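# Close and lock the lid of a mailer box

## Task

Shut the mailer box lid so that all flaps sit inside the walls and the front flap's lock tabs are hooked beneath the front wall's ledge. The box must end up roughly at its starting spot, with no rotation, and no other object on the table may touch it. The closure has to stay in place by itself once the robot lets go.

## Robot and tools

ROBOT. One arm with six joints (waist, shoulder, elbow, wrist pitch, wrist yaw, wrist roll) and a two-finger parallel gripper. The fingers point along the gripper's +x axis and close along its y axis. end_effector_position is the spot between the finger pads, about 3 to 4 cm short of the fingertips. Joint ranges in rad: waist -3.054 to 3.054, shoulder 0.000 to 3.142, elbow 0.000 to 2.356, wrist pitch -1.571 to 1.571, wrist yaw -1.571 to 1.571, wrist roll -3.142 to 3.142.

FRAME. Every pose is given in the scene frame: origin on the table surface right below the arm base, +z up, +y to the left when facing along +x. The base itself may sit tilted. Positions are in metres; orientations are quaternions written w first (qw, qx, qy, qz).

ROW FORMAT. A row is 8 numbers: x, y, z, qw, qx, qy, qz, opening. x, y, z and the quaternion form an absolute pose for the gripper in the scene frame, not an offset. opening runs from -1 to 1: +1 is fully open (0.088 m), empty fingers touch near -0.80, and anything lower closes no further. A full close takes at least about 0.5 s.

execute_actions(actions): a list of actions run one after another. Each action is a list of 1 to 15 rows, one row per control step of 1/30 s; if fewer than 15 rows are given, the last row is repeated until 15 steps (0.5 s) have passed. An empty list moves nothing and just reports state and images. An action is rejected if its target lies more than 0.6 m from where the gripper was at the action's start, measured along any gripper axis. If any action is malformed, or the first action fails that distance test against the latest reported state, nothing in the call runs. Put the wanted quaternion in every row to hold an orientation rather than copying back the possibly drifted reported one.

move(target, speed, blocking): target is one 8-number row (absolute pose plus opening). The gripper travels a straight line from its current pose, rotating the shorter way. speed is the path's top speed in m/s, 0.002 to 0.5, default 0.25; rotation is capped at twice that in rad/s. A path lasts 0.5 to 10 s and is cut off at 10 s. The opening is applied at the start. The path ignores obstacles, and faster contact strikes harder; aiming deeper past a contact presses harder. The gripper may lag, wander, or exceed speed, mainly with the arm stretched out. The result adds a "move:" line giving the ending (done, off_target, moving, held, fault), the limits that acted (paced = the sent pose got clipped; held = a check blocked steps, after which the arm may suddenly go fast) and the remaining distance to target. With blocking=false the call returns after 0.5 s while the arm keeps going; other moves and execute_actions are refused until a result shows it ended, so use wait or stop.

wait(seconds): 0 to 10; the arm keeps its last command, a running move continues, and it returns early if that move ends. stop(): brakes a running move, needing room to do so; fingers keep moving. zoom_image(camera, region): camera is one of cam_head_left, cam_head_right, cam_high, cam_low, cam_wrist (all 672x504); region is [x0, y0, x1, y1] in pixels from the top-left, at most 504 by 504. show_instructions(): shows the reference images. finished_scene(scene): ends the current scene, given its number; irreversible, and the task must hold at that moment. Answering without any tool call also ends things.

CONTROL BEHAVIOUR. Each step, the commanded pose is clamped to within 70 mm and 16 degrees of the measured pose; position wins over orientation when both cannot be met. After an action the arm stops at the last clamped pose, so far targets need further actions. Joint friction can leave the gripper short or slightly tilted, and tiny moves may not happen; check the reported pose and correct.

RESULTS. The state line gives end_effector_position, end_effector_quat_wxyz and velocities (m/s, rad/s); the reported position can be off, more at long reach. "Hand target" is the pose currently being driven toward. "pose unreachable" means the clearance check (which treats the base mount as arm) altered or blocked the command. Joint positions and velocities list the six joints, then the finger gap in m. Step readings list positions at some steps, with HELD where a row was held back. grip_measured is the finger opening on the command scale; it may be off by about 1 mm and reads up to 0.061 narrower when squeezing hard. grip_effort_n is motor effort in N (negative closes), capped near 83 N, and does not return to zero at rest. Joint torques and external torque estimates include friction, offsets and noise.

GRIPPING. To hold something, command an opening about 0.07 below grip_measured; a smaller margin grips more gently. Parts under about 3 mm thick get proportionally less force. Pads push about 34 to 49 N each, with a brief spike on first contact. Held parts may occasionally be tugged.

AVOID. Knocking or placing anything off the table fails the task. Drops, slips, slams and hard pushes are penalised. Load limits (N m): waist 17, shoulder 21.1, elbow 21, wrist pitch 5.55, wrist yaw 5.53, wrist roll 5.19; reaching one triggers a TORQUE FAULT that freezes the arm 10 s and drops the rest of the call. Holding loads heats motors: MOTOR HOT from 50 °C, and at 95 °C an OVER-TEMPERATURE FAULT holds the arm and may finally cut power. The robot holds its last command while you think, and shorter, smoother robot motion is preferred.

Each tool is called after "Emit:" as name(argument=value, ...), one argument or row to a line, values as JSON.

## Session

Emit:
show_instructions(
)

Emit:
execute_actions(
  actions=[],
)

Reference images for this scene: manual page 1, manual page 2, manual page 3, manual page 4, manual page 5, manual page 6.

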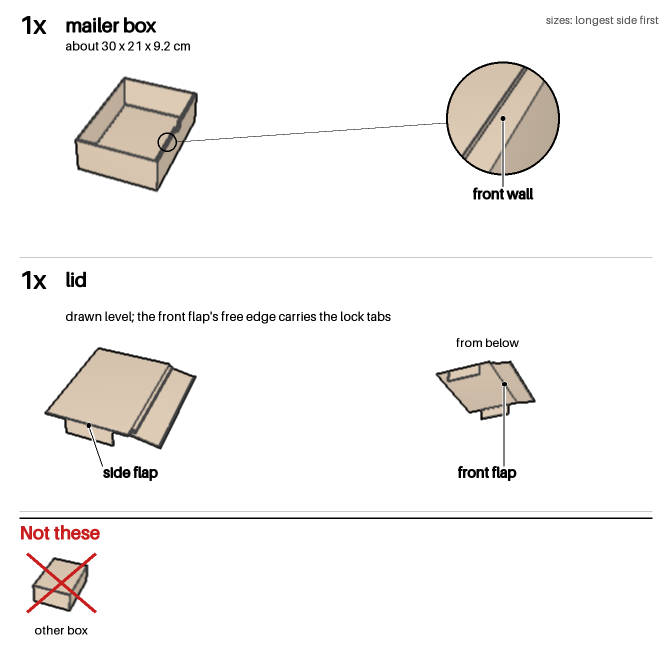

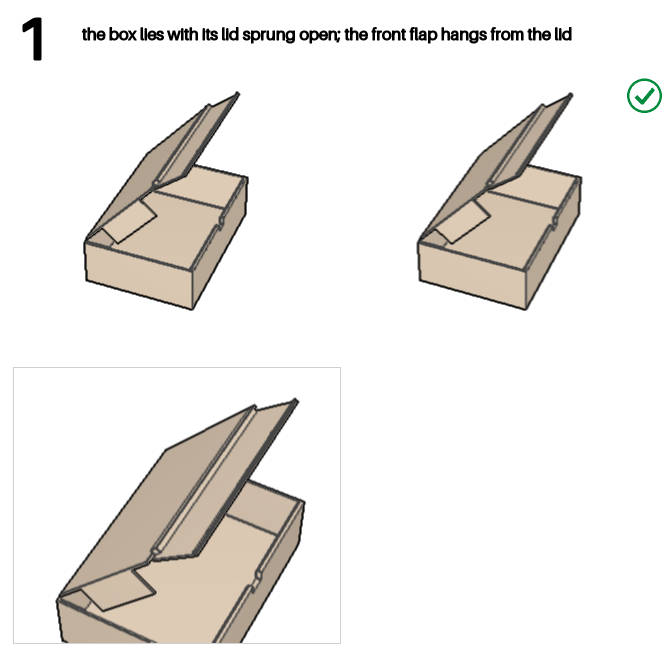

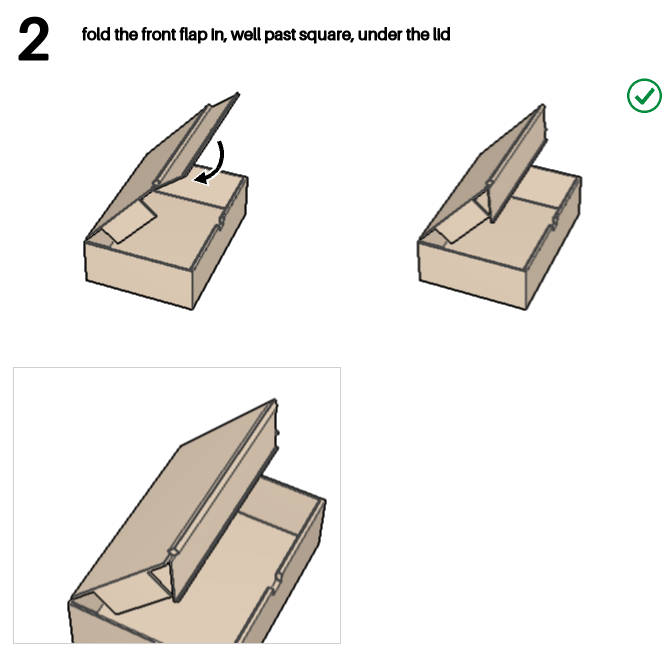

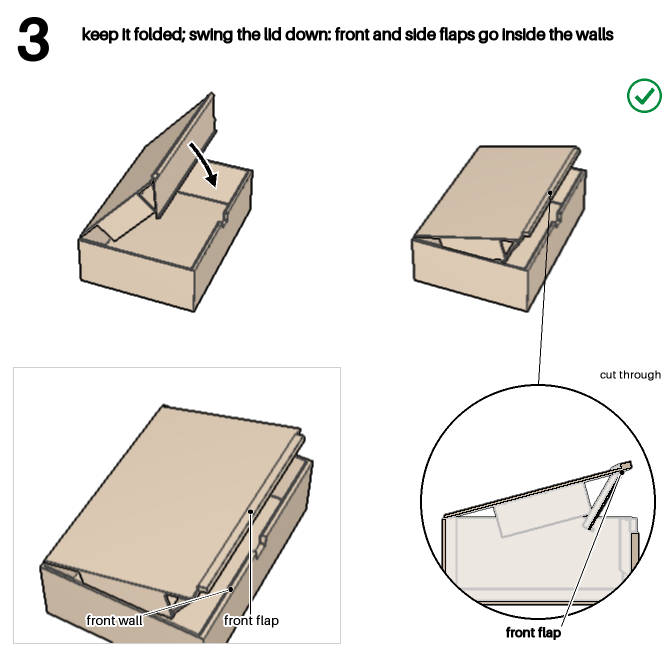

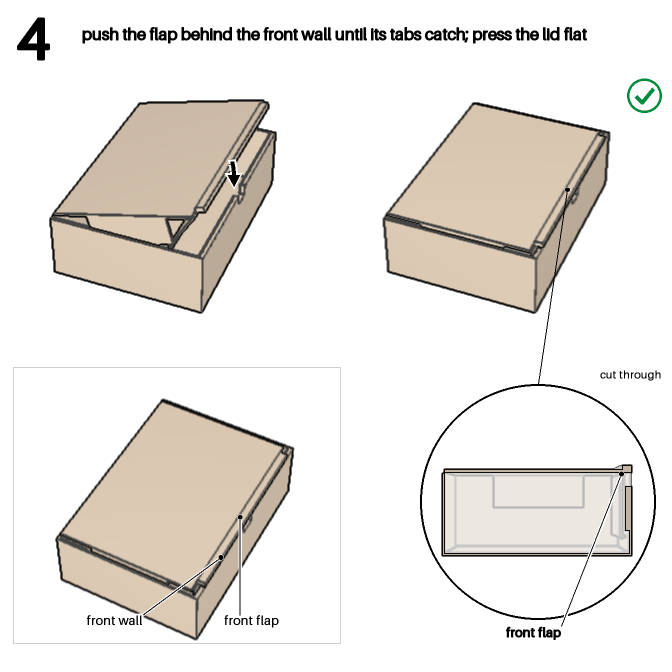

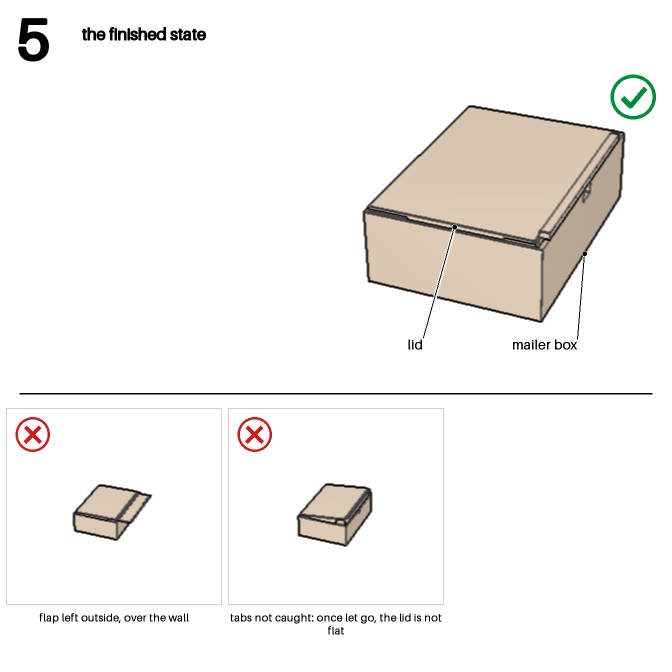

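Scene clock: 0.00 s.
end_effector_position=(+0.4030, -0.1731, +0.2305) grip_measured=+0.835 grip_effort_n=n/a end_effector_quat_wxyz=(+0.885, +0.434, +0.167, +0.018) end_effector_velocity=(+0.001, -0.000, +0.005) end_effector_angular_velocity=(-0.001, -0.027, +0.007)
Joint positions: [-0.015  0.841  0.644  0.231 -0.005  0.022  0.08 ]
Joint velocities: [ 0.002 -0.002  0.002  0.007 -0.022 -0.007 -0.   ]
Joint torques (N m, as the arm reports them, + toward a larger angle): no reading
External joint torques (N m, as the arm's controller estimates them; a push from outside toward a larger angle lowers the number): no reading
Motor temperatures (°C, as the motors report them): [28 27 28 27 25 26]
Heat: hottest waist 28 °C (+0.0 °C/min).
Hand target: +0.403, -0.173, +0.230; +0.885, +0.434, +0.167, +0.018

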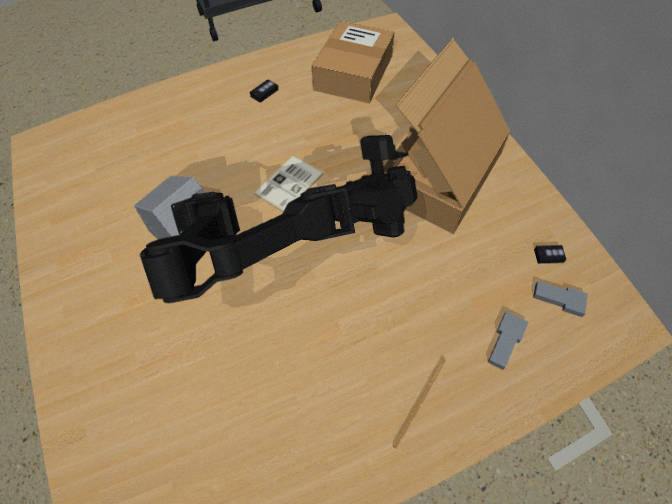

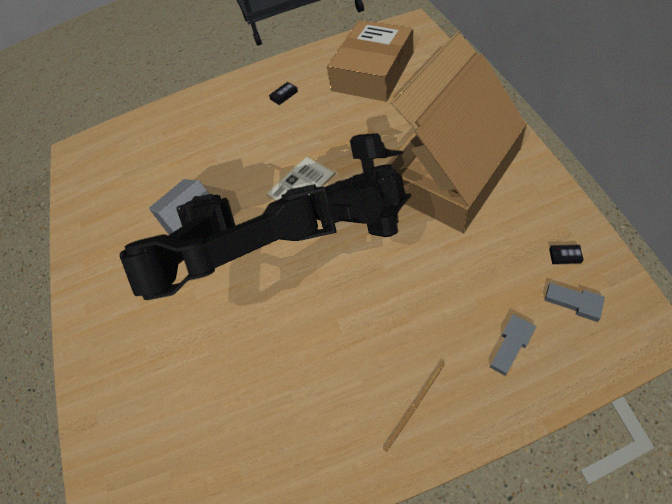

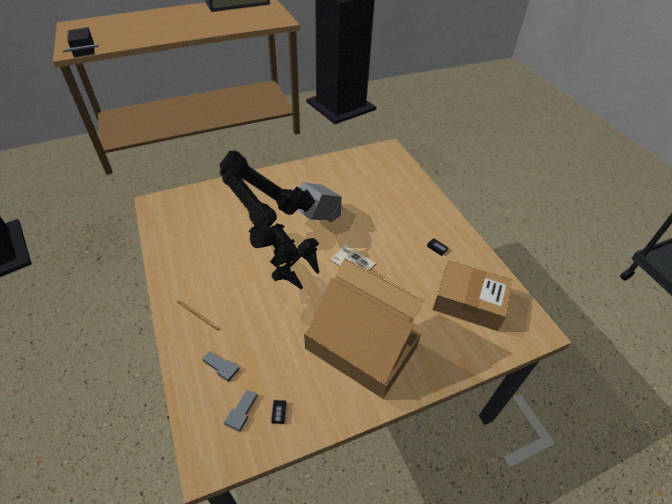

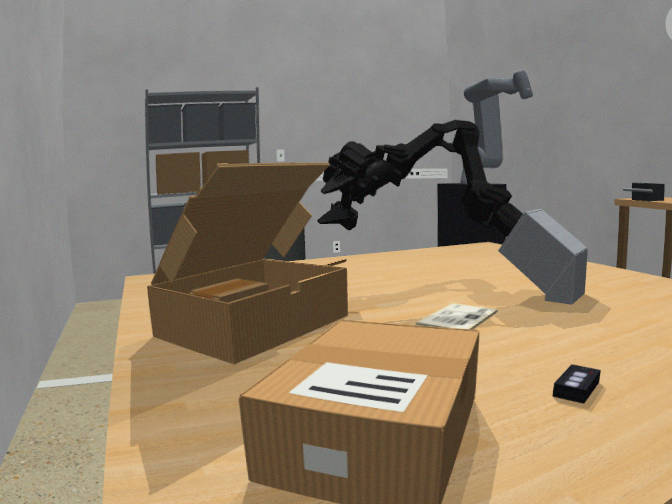

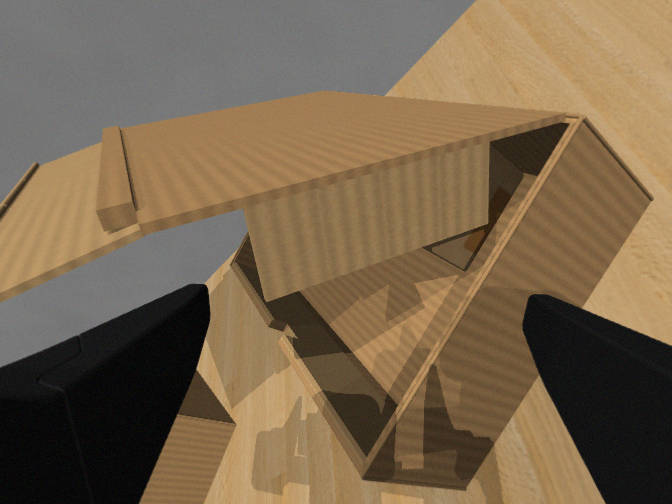

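Emit:
move(
  target=[0.36,-0.17,0.31,0.972,0,0,0.233,0.94],
)

Scene clock: 6.60 s.
end_effector_position=(+0.3608, -0.1678, +0.3067) grip_measured=+0.937 grip_effort_n=17.9 end_effector_quat_wxyz=(+0.972, +0.003, +0.005, +0.233) end_effector_velocity=(+0.000, -0.006, +0.003) end_effector_angular_velocity=(-0.013, -0.010, -0.022)
Joint positions: [-0.019  0.648  0.766 -0.152 -0.397 -0.963  0.085]
Joint velocities: [-0.002 -0.007  0.007  0.007  0.007 -0.007 -0.   ]
Joint torques (N m, as the arm reports them, + toward a larger angle): [ 1.51 -2.46  6.39  0.79 -0.82 -0.11]
External joint torques (N m, as the arm's controller estimates them; a push from outside toward a larger angle lowers the number): [ 0.35  0.06  1.72 -0.24 -0.21 -0.12]
Motor temperatures (°C, as the motors report them): [28 27 28 27 25 26]
Heat: hottest waist 28 °C (+0.0 °C/min).
Hand target: +0.360, -0.170, +0.310; +0.973, -0.000, -0.000, +0.233
Off the commanded pose: 0.004 m, 1 deg.
move: done

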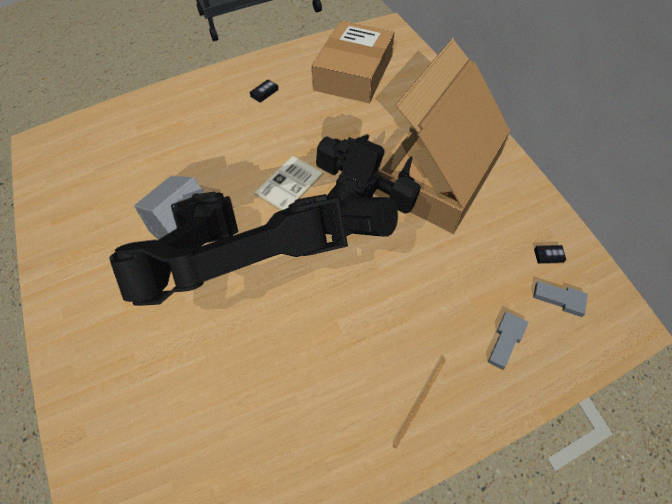

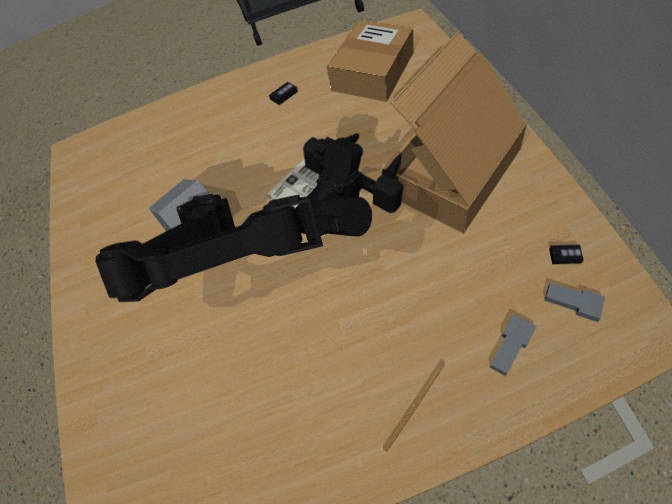

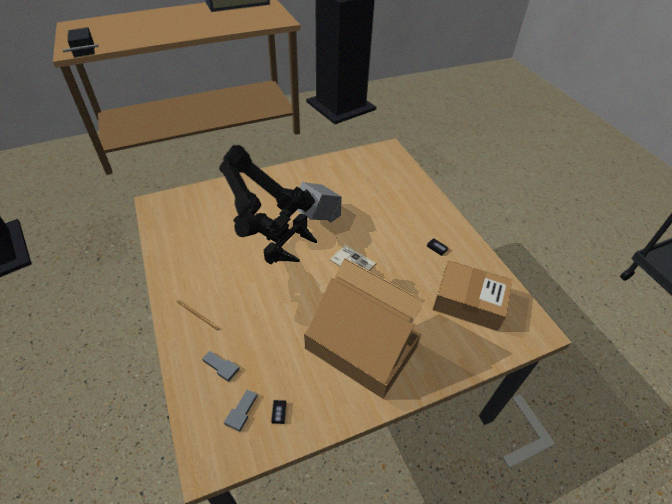

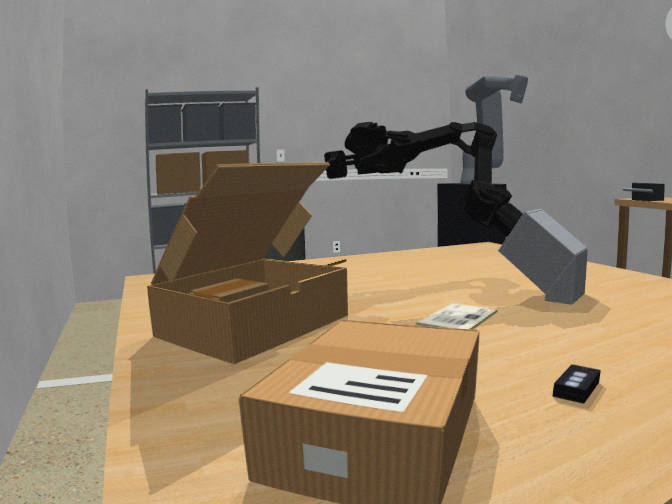

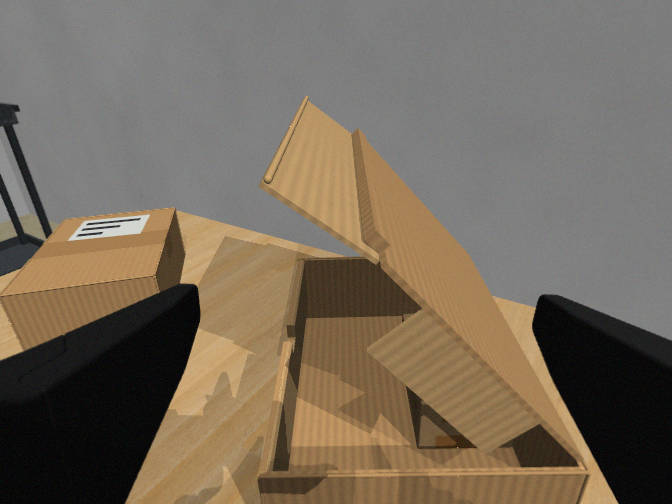

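Emit:
move(
  target=[0.42,-0.104,0.365,0.916,-0.333,-0.077,0.211,0.94],
)

Emit:
move(
  target=[0.481,-0.073,0.365,0.916,-0.333,-0.077,0.211,0.94],
  speed=0.1,
)

Scene clock: 17.50 s.
end_effector_position=(+0.4184, -0.1030, +0.3638) grip_measured=+0.938 grip_effort_n=17.4 end_effector_quat_wxyz=(+0.916, -0.331, -0.078, +0.214) end_effector_velocity=(-0.001, +0.006, -0.004) end_effector_angular_velocity=(-0.016, +0.010, +0.015)
Joint positions: [ 0.493  0.96   0.85   0.093  0.113 -1.65   0.085]
Joint velocities: [ 0.002  0.007 -0.007 -0.007  0.007 -0.007  0.   ]
Joint torques (N m, as the arm reports them, + toward a larger angle): [ 3.09 -0.21  5.87  1.24 -0.43 -0.06]
External joint torques (N m, as the arm's controller estimates them; a push from outside toward a larger angle lowers the number): [ 0.2   0.67  1.8   0.21  0.16 -0.11]
Motor temperatures (°C, as the motors report them): [28 27 29 27 25 26]
Heat: hottest elbow 29 °C (+3.4 °C/min).
Hand target: +0.420, -0.104, +0.365; +0.916, -0.334, -0.077, +0.211
Off the commanded pose: 0.002 m, 0 deg.
move: done

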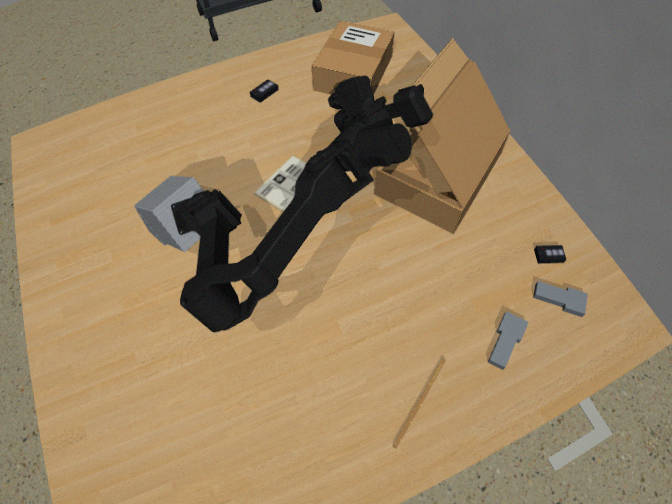

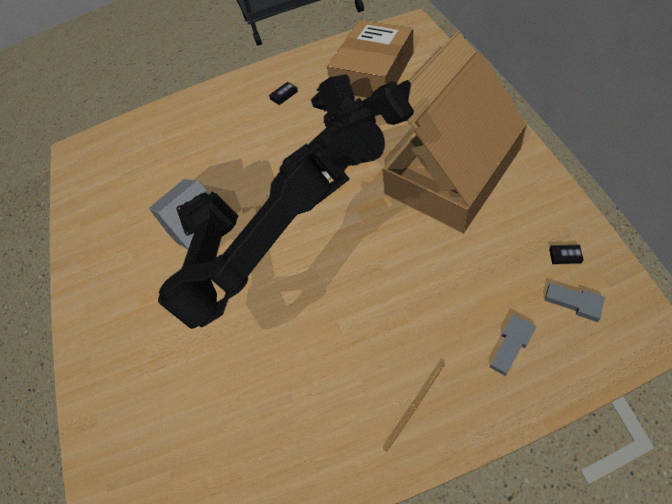

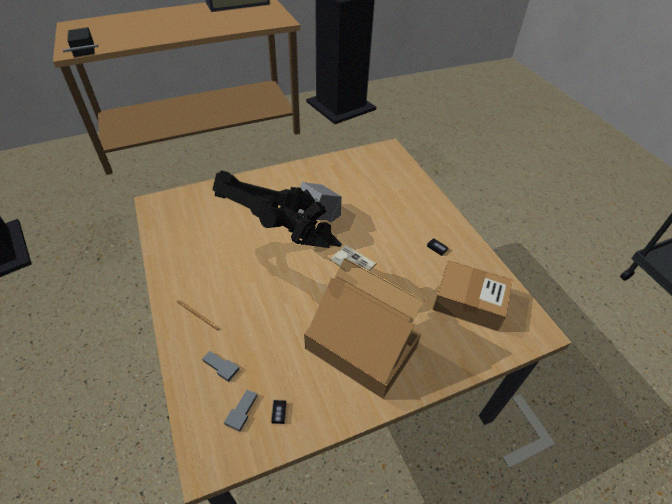

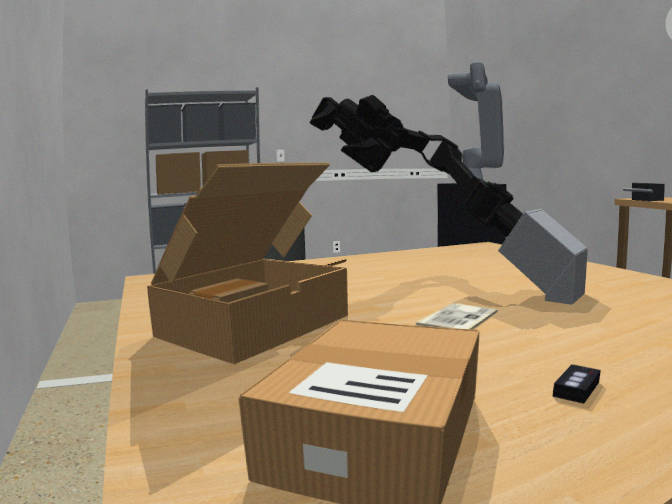

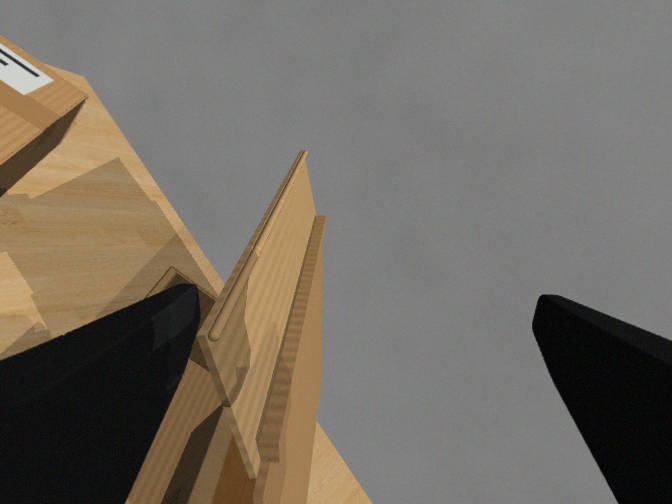

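Scene clock: 18.73 s.
end_effector_position=(+0.4787, -0.0728, +0.3648) grip_measured=+0.938 grip_effort_n=17.4 end_effector_quat_wxyz=(+0.916, -0.331, -0.076, +0.212) end_effector_velocity=(+0.002, +0.001, -0.002) end_effector_angular_velocity=(-0.009, +0.000, +0.006)
Joint positions: [ 0.47   1.238  0.99   0.232  0.095 -1.65   0.085]
Joint velocities: [-0.007  0.007  0.007 -0.007 -0.007 -0.007 -0.   ]
Joint torques (N m, as the arm reports them, + toward a larger angle): [ 4.4  -1.18  5.91  1.22 -0.81 -0.09]
External joint torques (N m, as the arm's controller estimates them; a push from outside toward a larger angle lowers the number): [-0.11  0.98  1.65  0.17 -0.23 -0.13]
Motor temperatures (°C, as the motors report them): [28 27 29 27 25 26]
Heat: hottest elbow 29 °C (+3.2 °C/min).
Hand target: +0.481, -0.073, +0.365; +0.916, -0.333, -0.077, +0.211
Off the commanded pose: 0.002 m, 0 deg.
move: done

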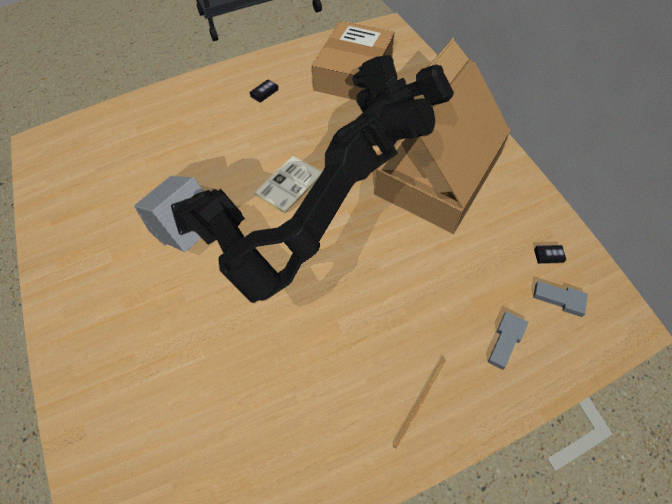

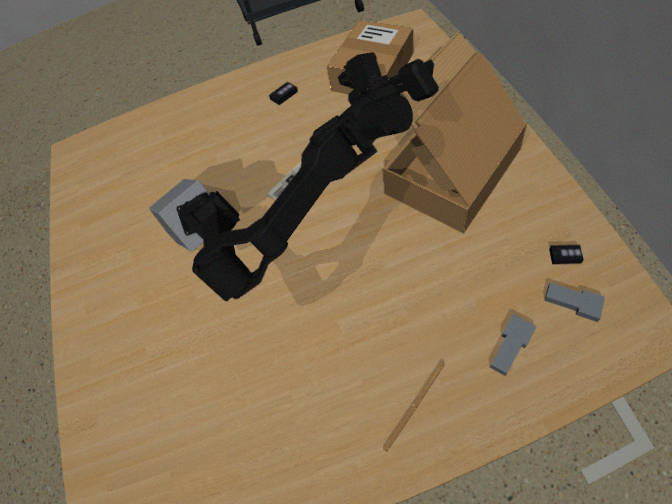

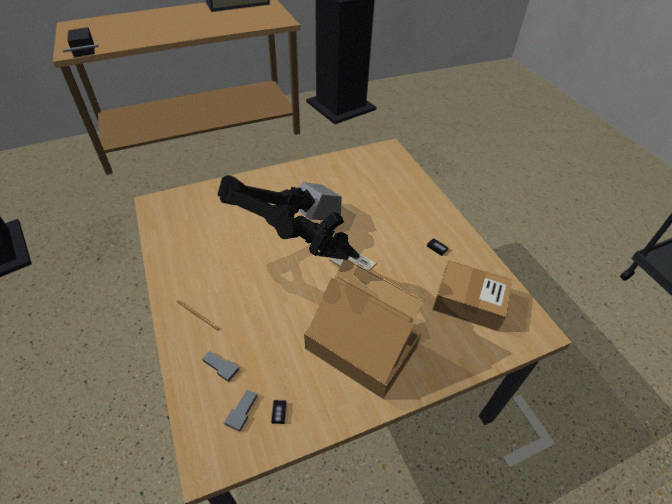

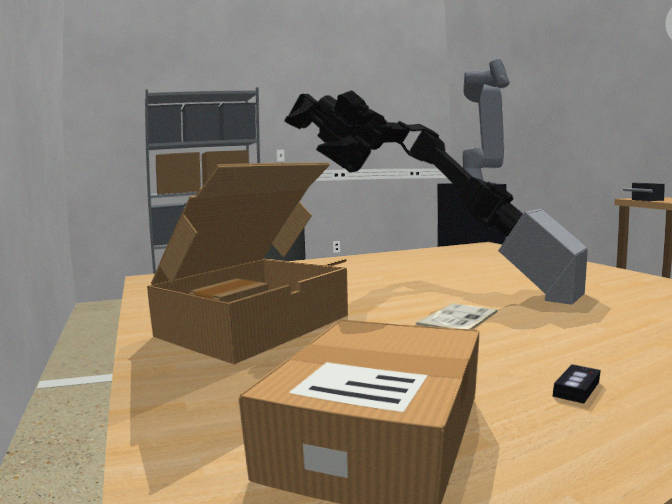

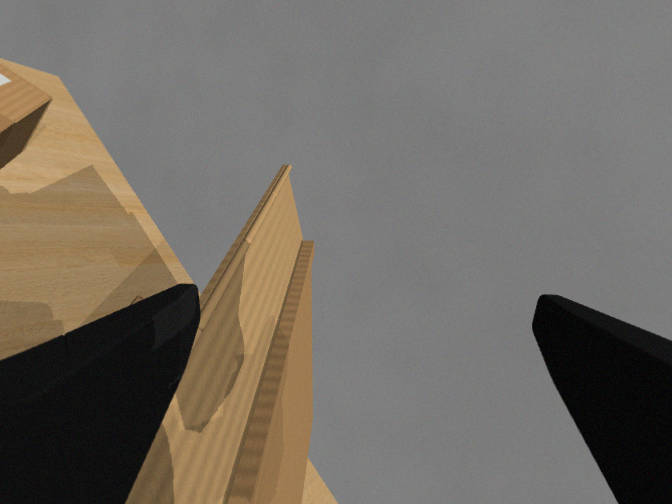

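Emit:
move(
  target=[0.491,-0.082,0.332,0.916,-0.333,-0.077,0.211,0.94],
  speed=0.03,
)

Scene clock: 22.50 s.
end_effector_position=(+0.4909, -0.0861, +0.3375) grip_measured=+0.938 grip_effort_n=17.4 end_effector_quat_wxyz=(+0.918, -0.330, -0.079, +0.206) end_effector_velocity=(+0.001, -0.006, +0.002) end_effector_angular_velocity=(+0.001, -0.019, -0.008)
Joint positions: [ 0.341  1.255  0.982  0.272 -0.038 -1.651  0.085]
Joint velocities: [-0.012 -0.007  0.002  0.007 -0.022 -0.007 -0.   ]
Joint torques (N m, as the arm reports them, + toward a larger angle): [ 4.32 -1.73  4.15  1.25 -0.71 -0.13]
External joint torques (N m, as the arm's controller estimates them; a push from outside toward a larger angle lowers the number): [-0.33  1.33 -0.13  0.2  -0.11 -0.18]
Motor temperatures (°C, as the motors report them): [28 27 29 28 25 26]
Heat: hottest elbow 29 °C (+2.7 °C/min).
Hand target: +0.491, -0.082, +0.332; +0.916, -0.333, -0.077, +0.211
Off the commanded pose: 0.007 m, 1 deg.
move: done

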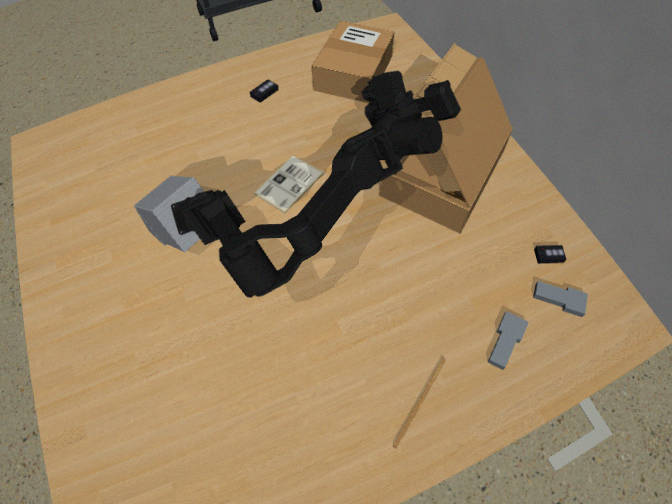

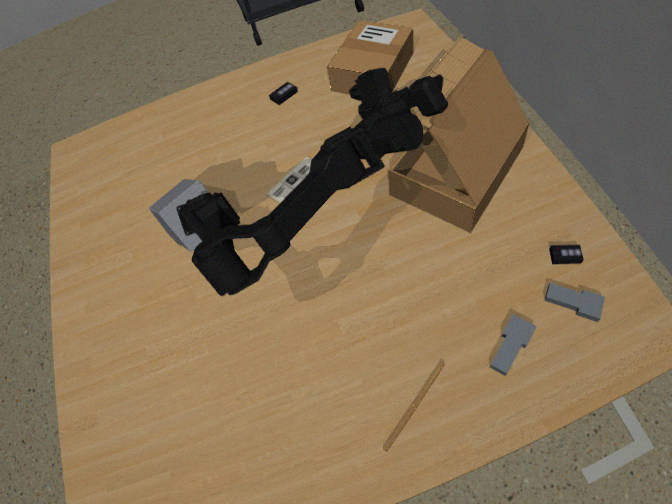

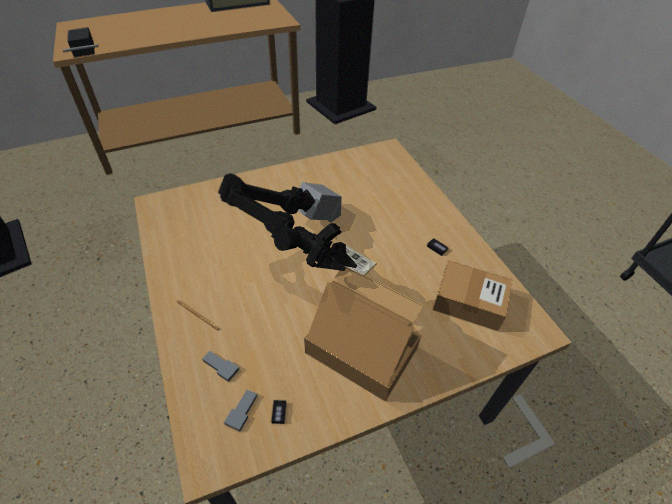

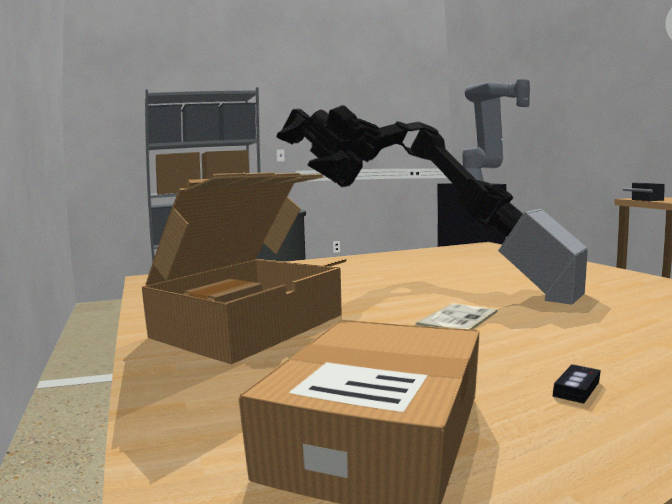

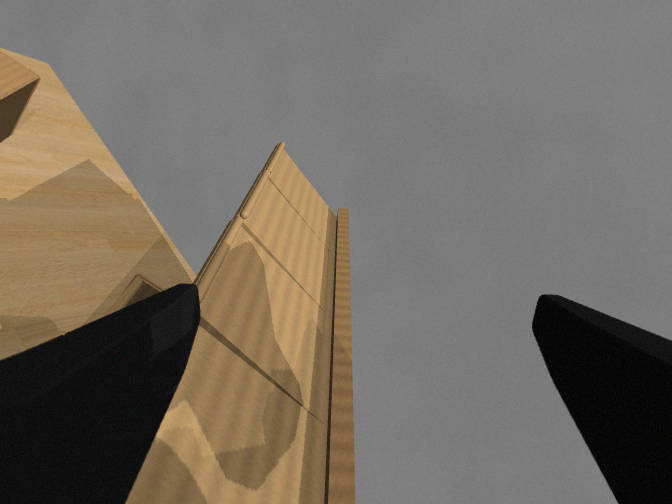

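Folding; box slid ~1 cm. Continue down.

Emit:
move(
  target=[0.494,-0.092,0.288,0.916,-0.333,-0.077,0.211,0.94],
  speed=0.03,
)

Emit:
move(
  target=[0.508,-0.121,0.262,0.929,-0.293,-0.068,0.215,0.94],
  speed=0.03,
)

Scene clock: 28.30 s.
end_effector_position=(+0.4943, -0.0961, +0.2937) grip_measured=+0.938 grip_effort_n=17.4 end_effector_quat_wxyz=(+0.918, -0.331, -0.079, +0.205) end_effector_velocity=(-0.000, -0.002, -0.001) end_effector_angular_velocity=(-0.017, -0.015, +0.007)
Joint positions: [ 0.18   1.272  0.928  0.345 -0.197 -1.653  0.085]
Joint velocities: [-0.012 -0.002  0.002 -0.007 -0.022 -0.022 -0.   ]
Joint torques (N m, as the arm reports them, + toward a larger angle): [ 4.3  -2.52  4.09  1.26 -0.75 -0.12]
External joint torques (N m, as the arm's controller estimates them; a push from outside toward a larger angle lowers the number): [-0.37  1.46 -0.1   0.21 -0.14 -0.16]
Motor temperatures (°C, as the motors report them): [29 27 29 28 25 26]
Heat: hottest waist 29 °C (+2.1 °C/min).
Hand target: +0.494, -0.092, +0.288; +0.916, -0.333, -0.077, +0.211
Off the commanded pose: 0.007 m, 1 deg.
move: done

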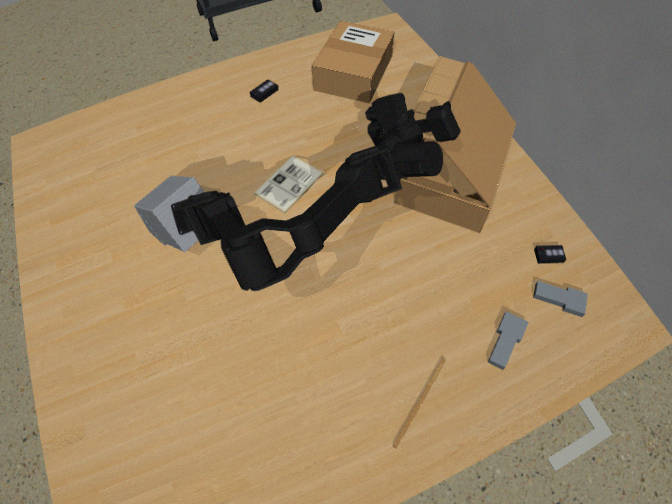

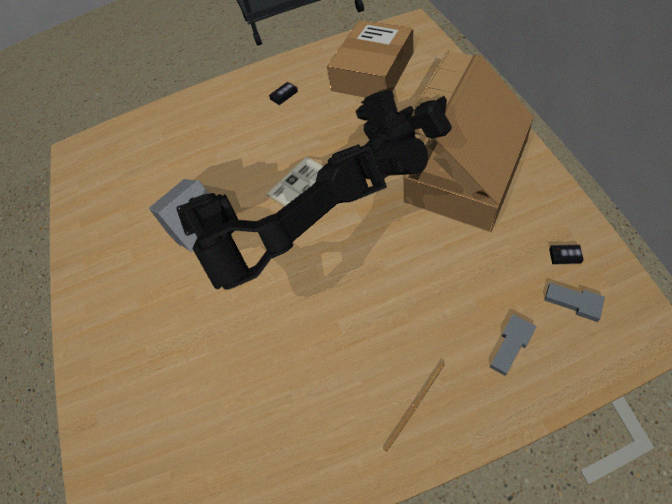

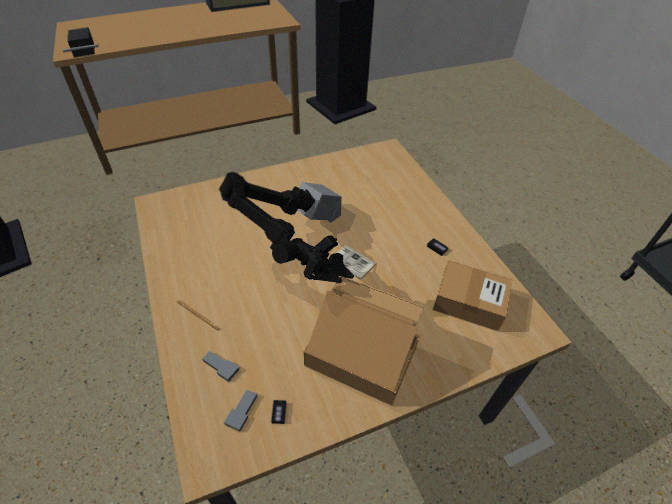

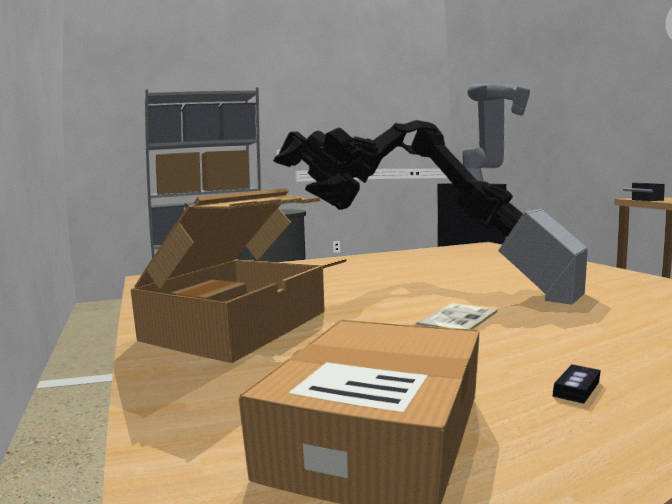

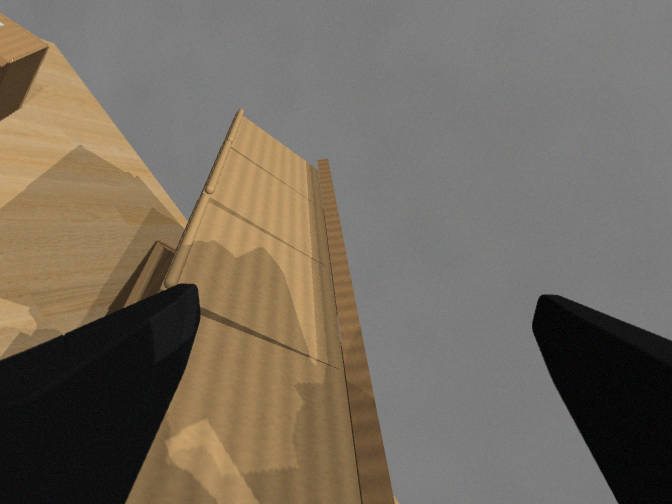

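Scene clock: 30.00 s.
end_effector_position=(+0.5059, -0.1213, +0.2648) grip_measured=+0.938 grip_effort_n=17.4 end_effector_quat_wxyz=(+0.929, -0.295, -0.070, +0.213) end_effector_velocity=(-0.000, -0.000, -0.002) end_effector_angular_velocity=(-0.003, -0.006, +0.011)
Joint positions: [ 0.036  1.31   0.987  0.314 -0.342 -1.577  0.085]
Joint velocities: [-0.012  0.002  0.002 -0.007 -0.022 -0.007 -0.   ]
Joint torques (N m, as the arm reports them, + toward a larger angle): [ 4.51 -3.24  5.81  0.87 -0.77  0.18]
External joint torques (N m, as the arm's controller estimates them; a push from outside toward a larger angle lowers the number): [-0.22  1.75  1.7  -0.15 -0.15  0.14]
Motor temperatures (°C, as the motors report them): [29 27 29 28 25 26]
Heat: hottest waist 29 °C (+2.0 °C/min).
Hand target: +0.508, -0.121, +0.262; +0.929, -0.293, -0.068, +0.215
Off the commanded pose: 0.004 m, 0 deg.
move: done

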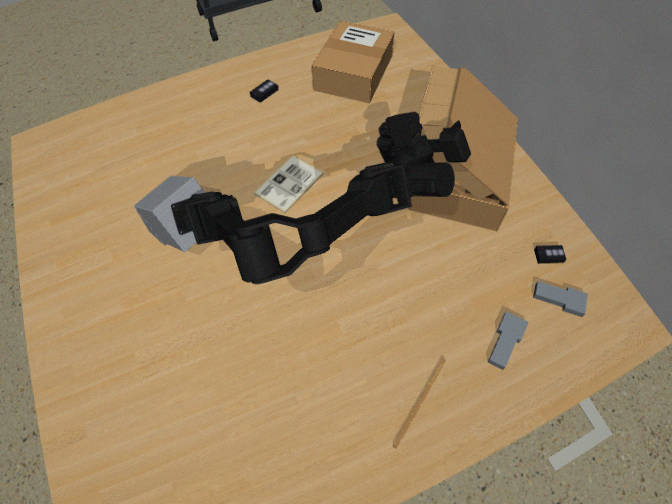

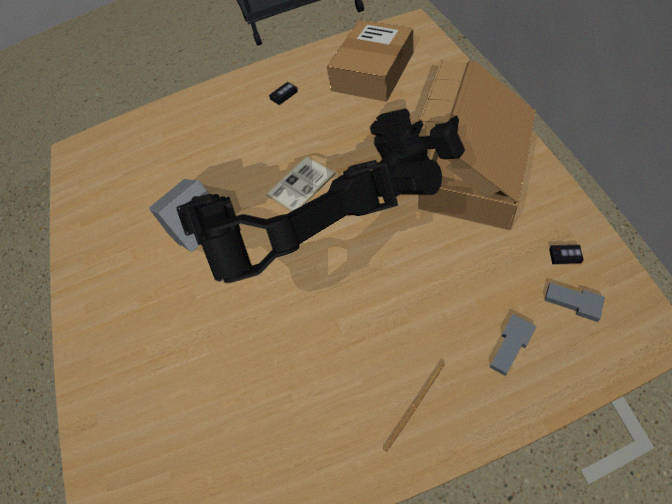

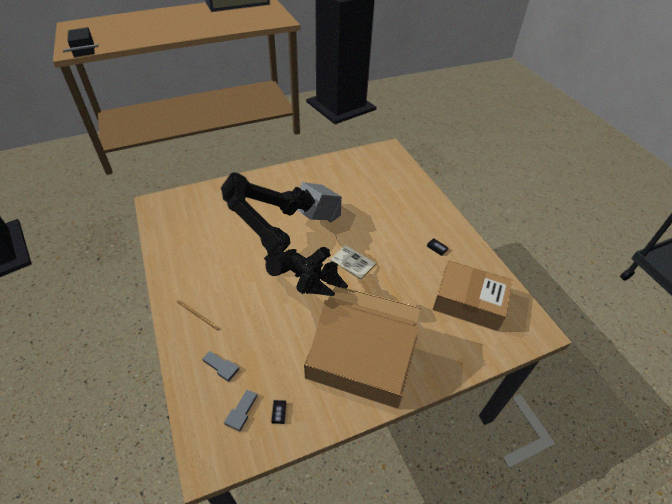

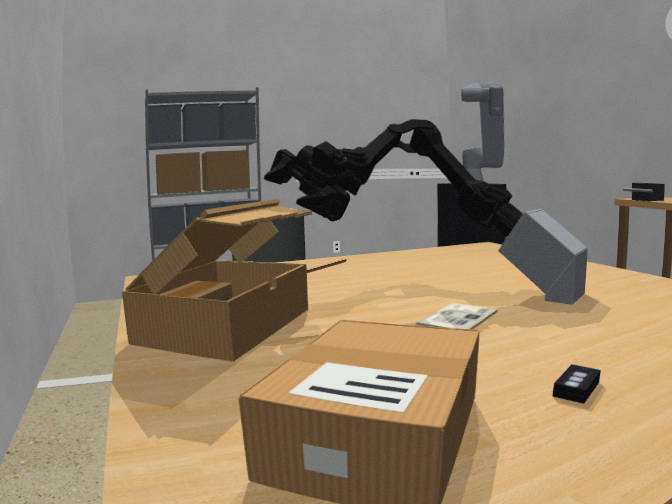

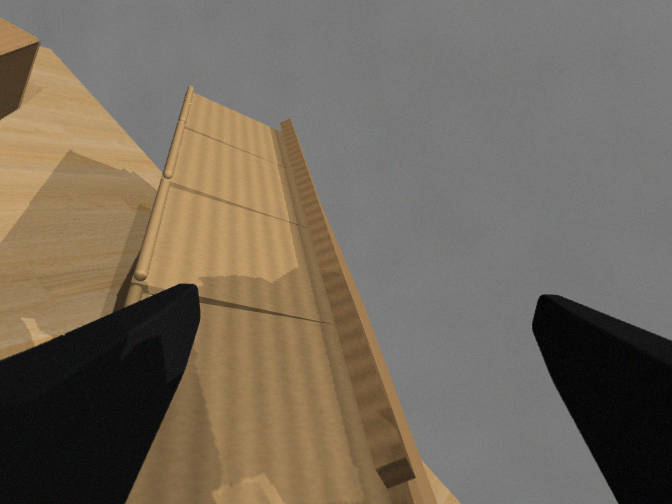

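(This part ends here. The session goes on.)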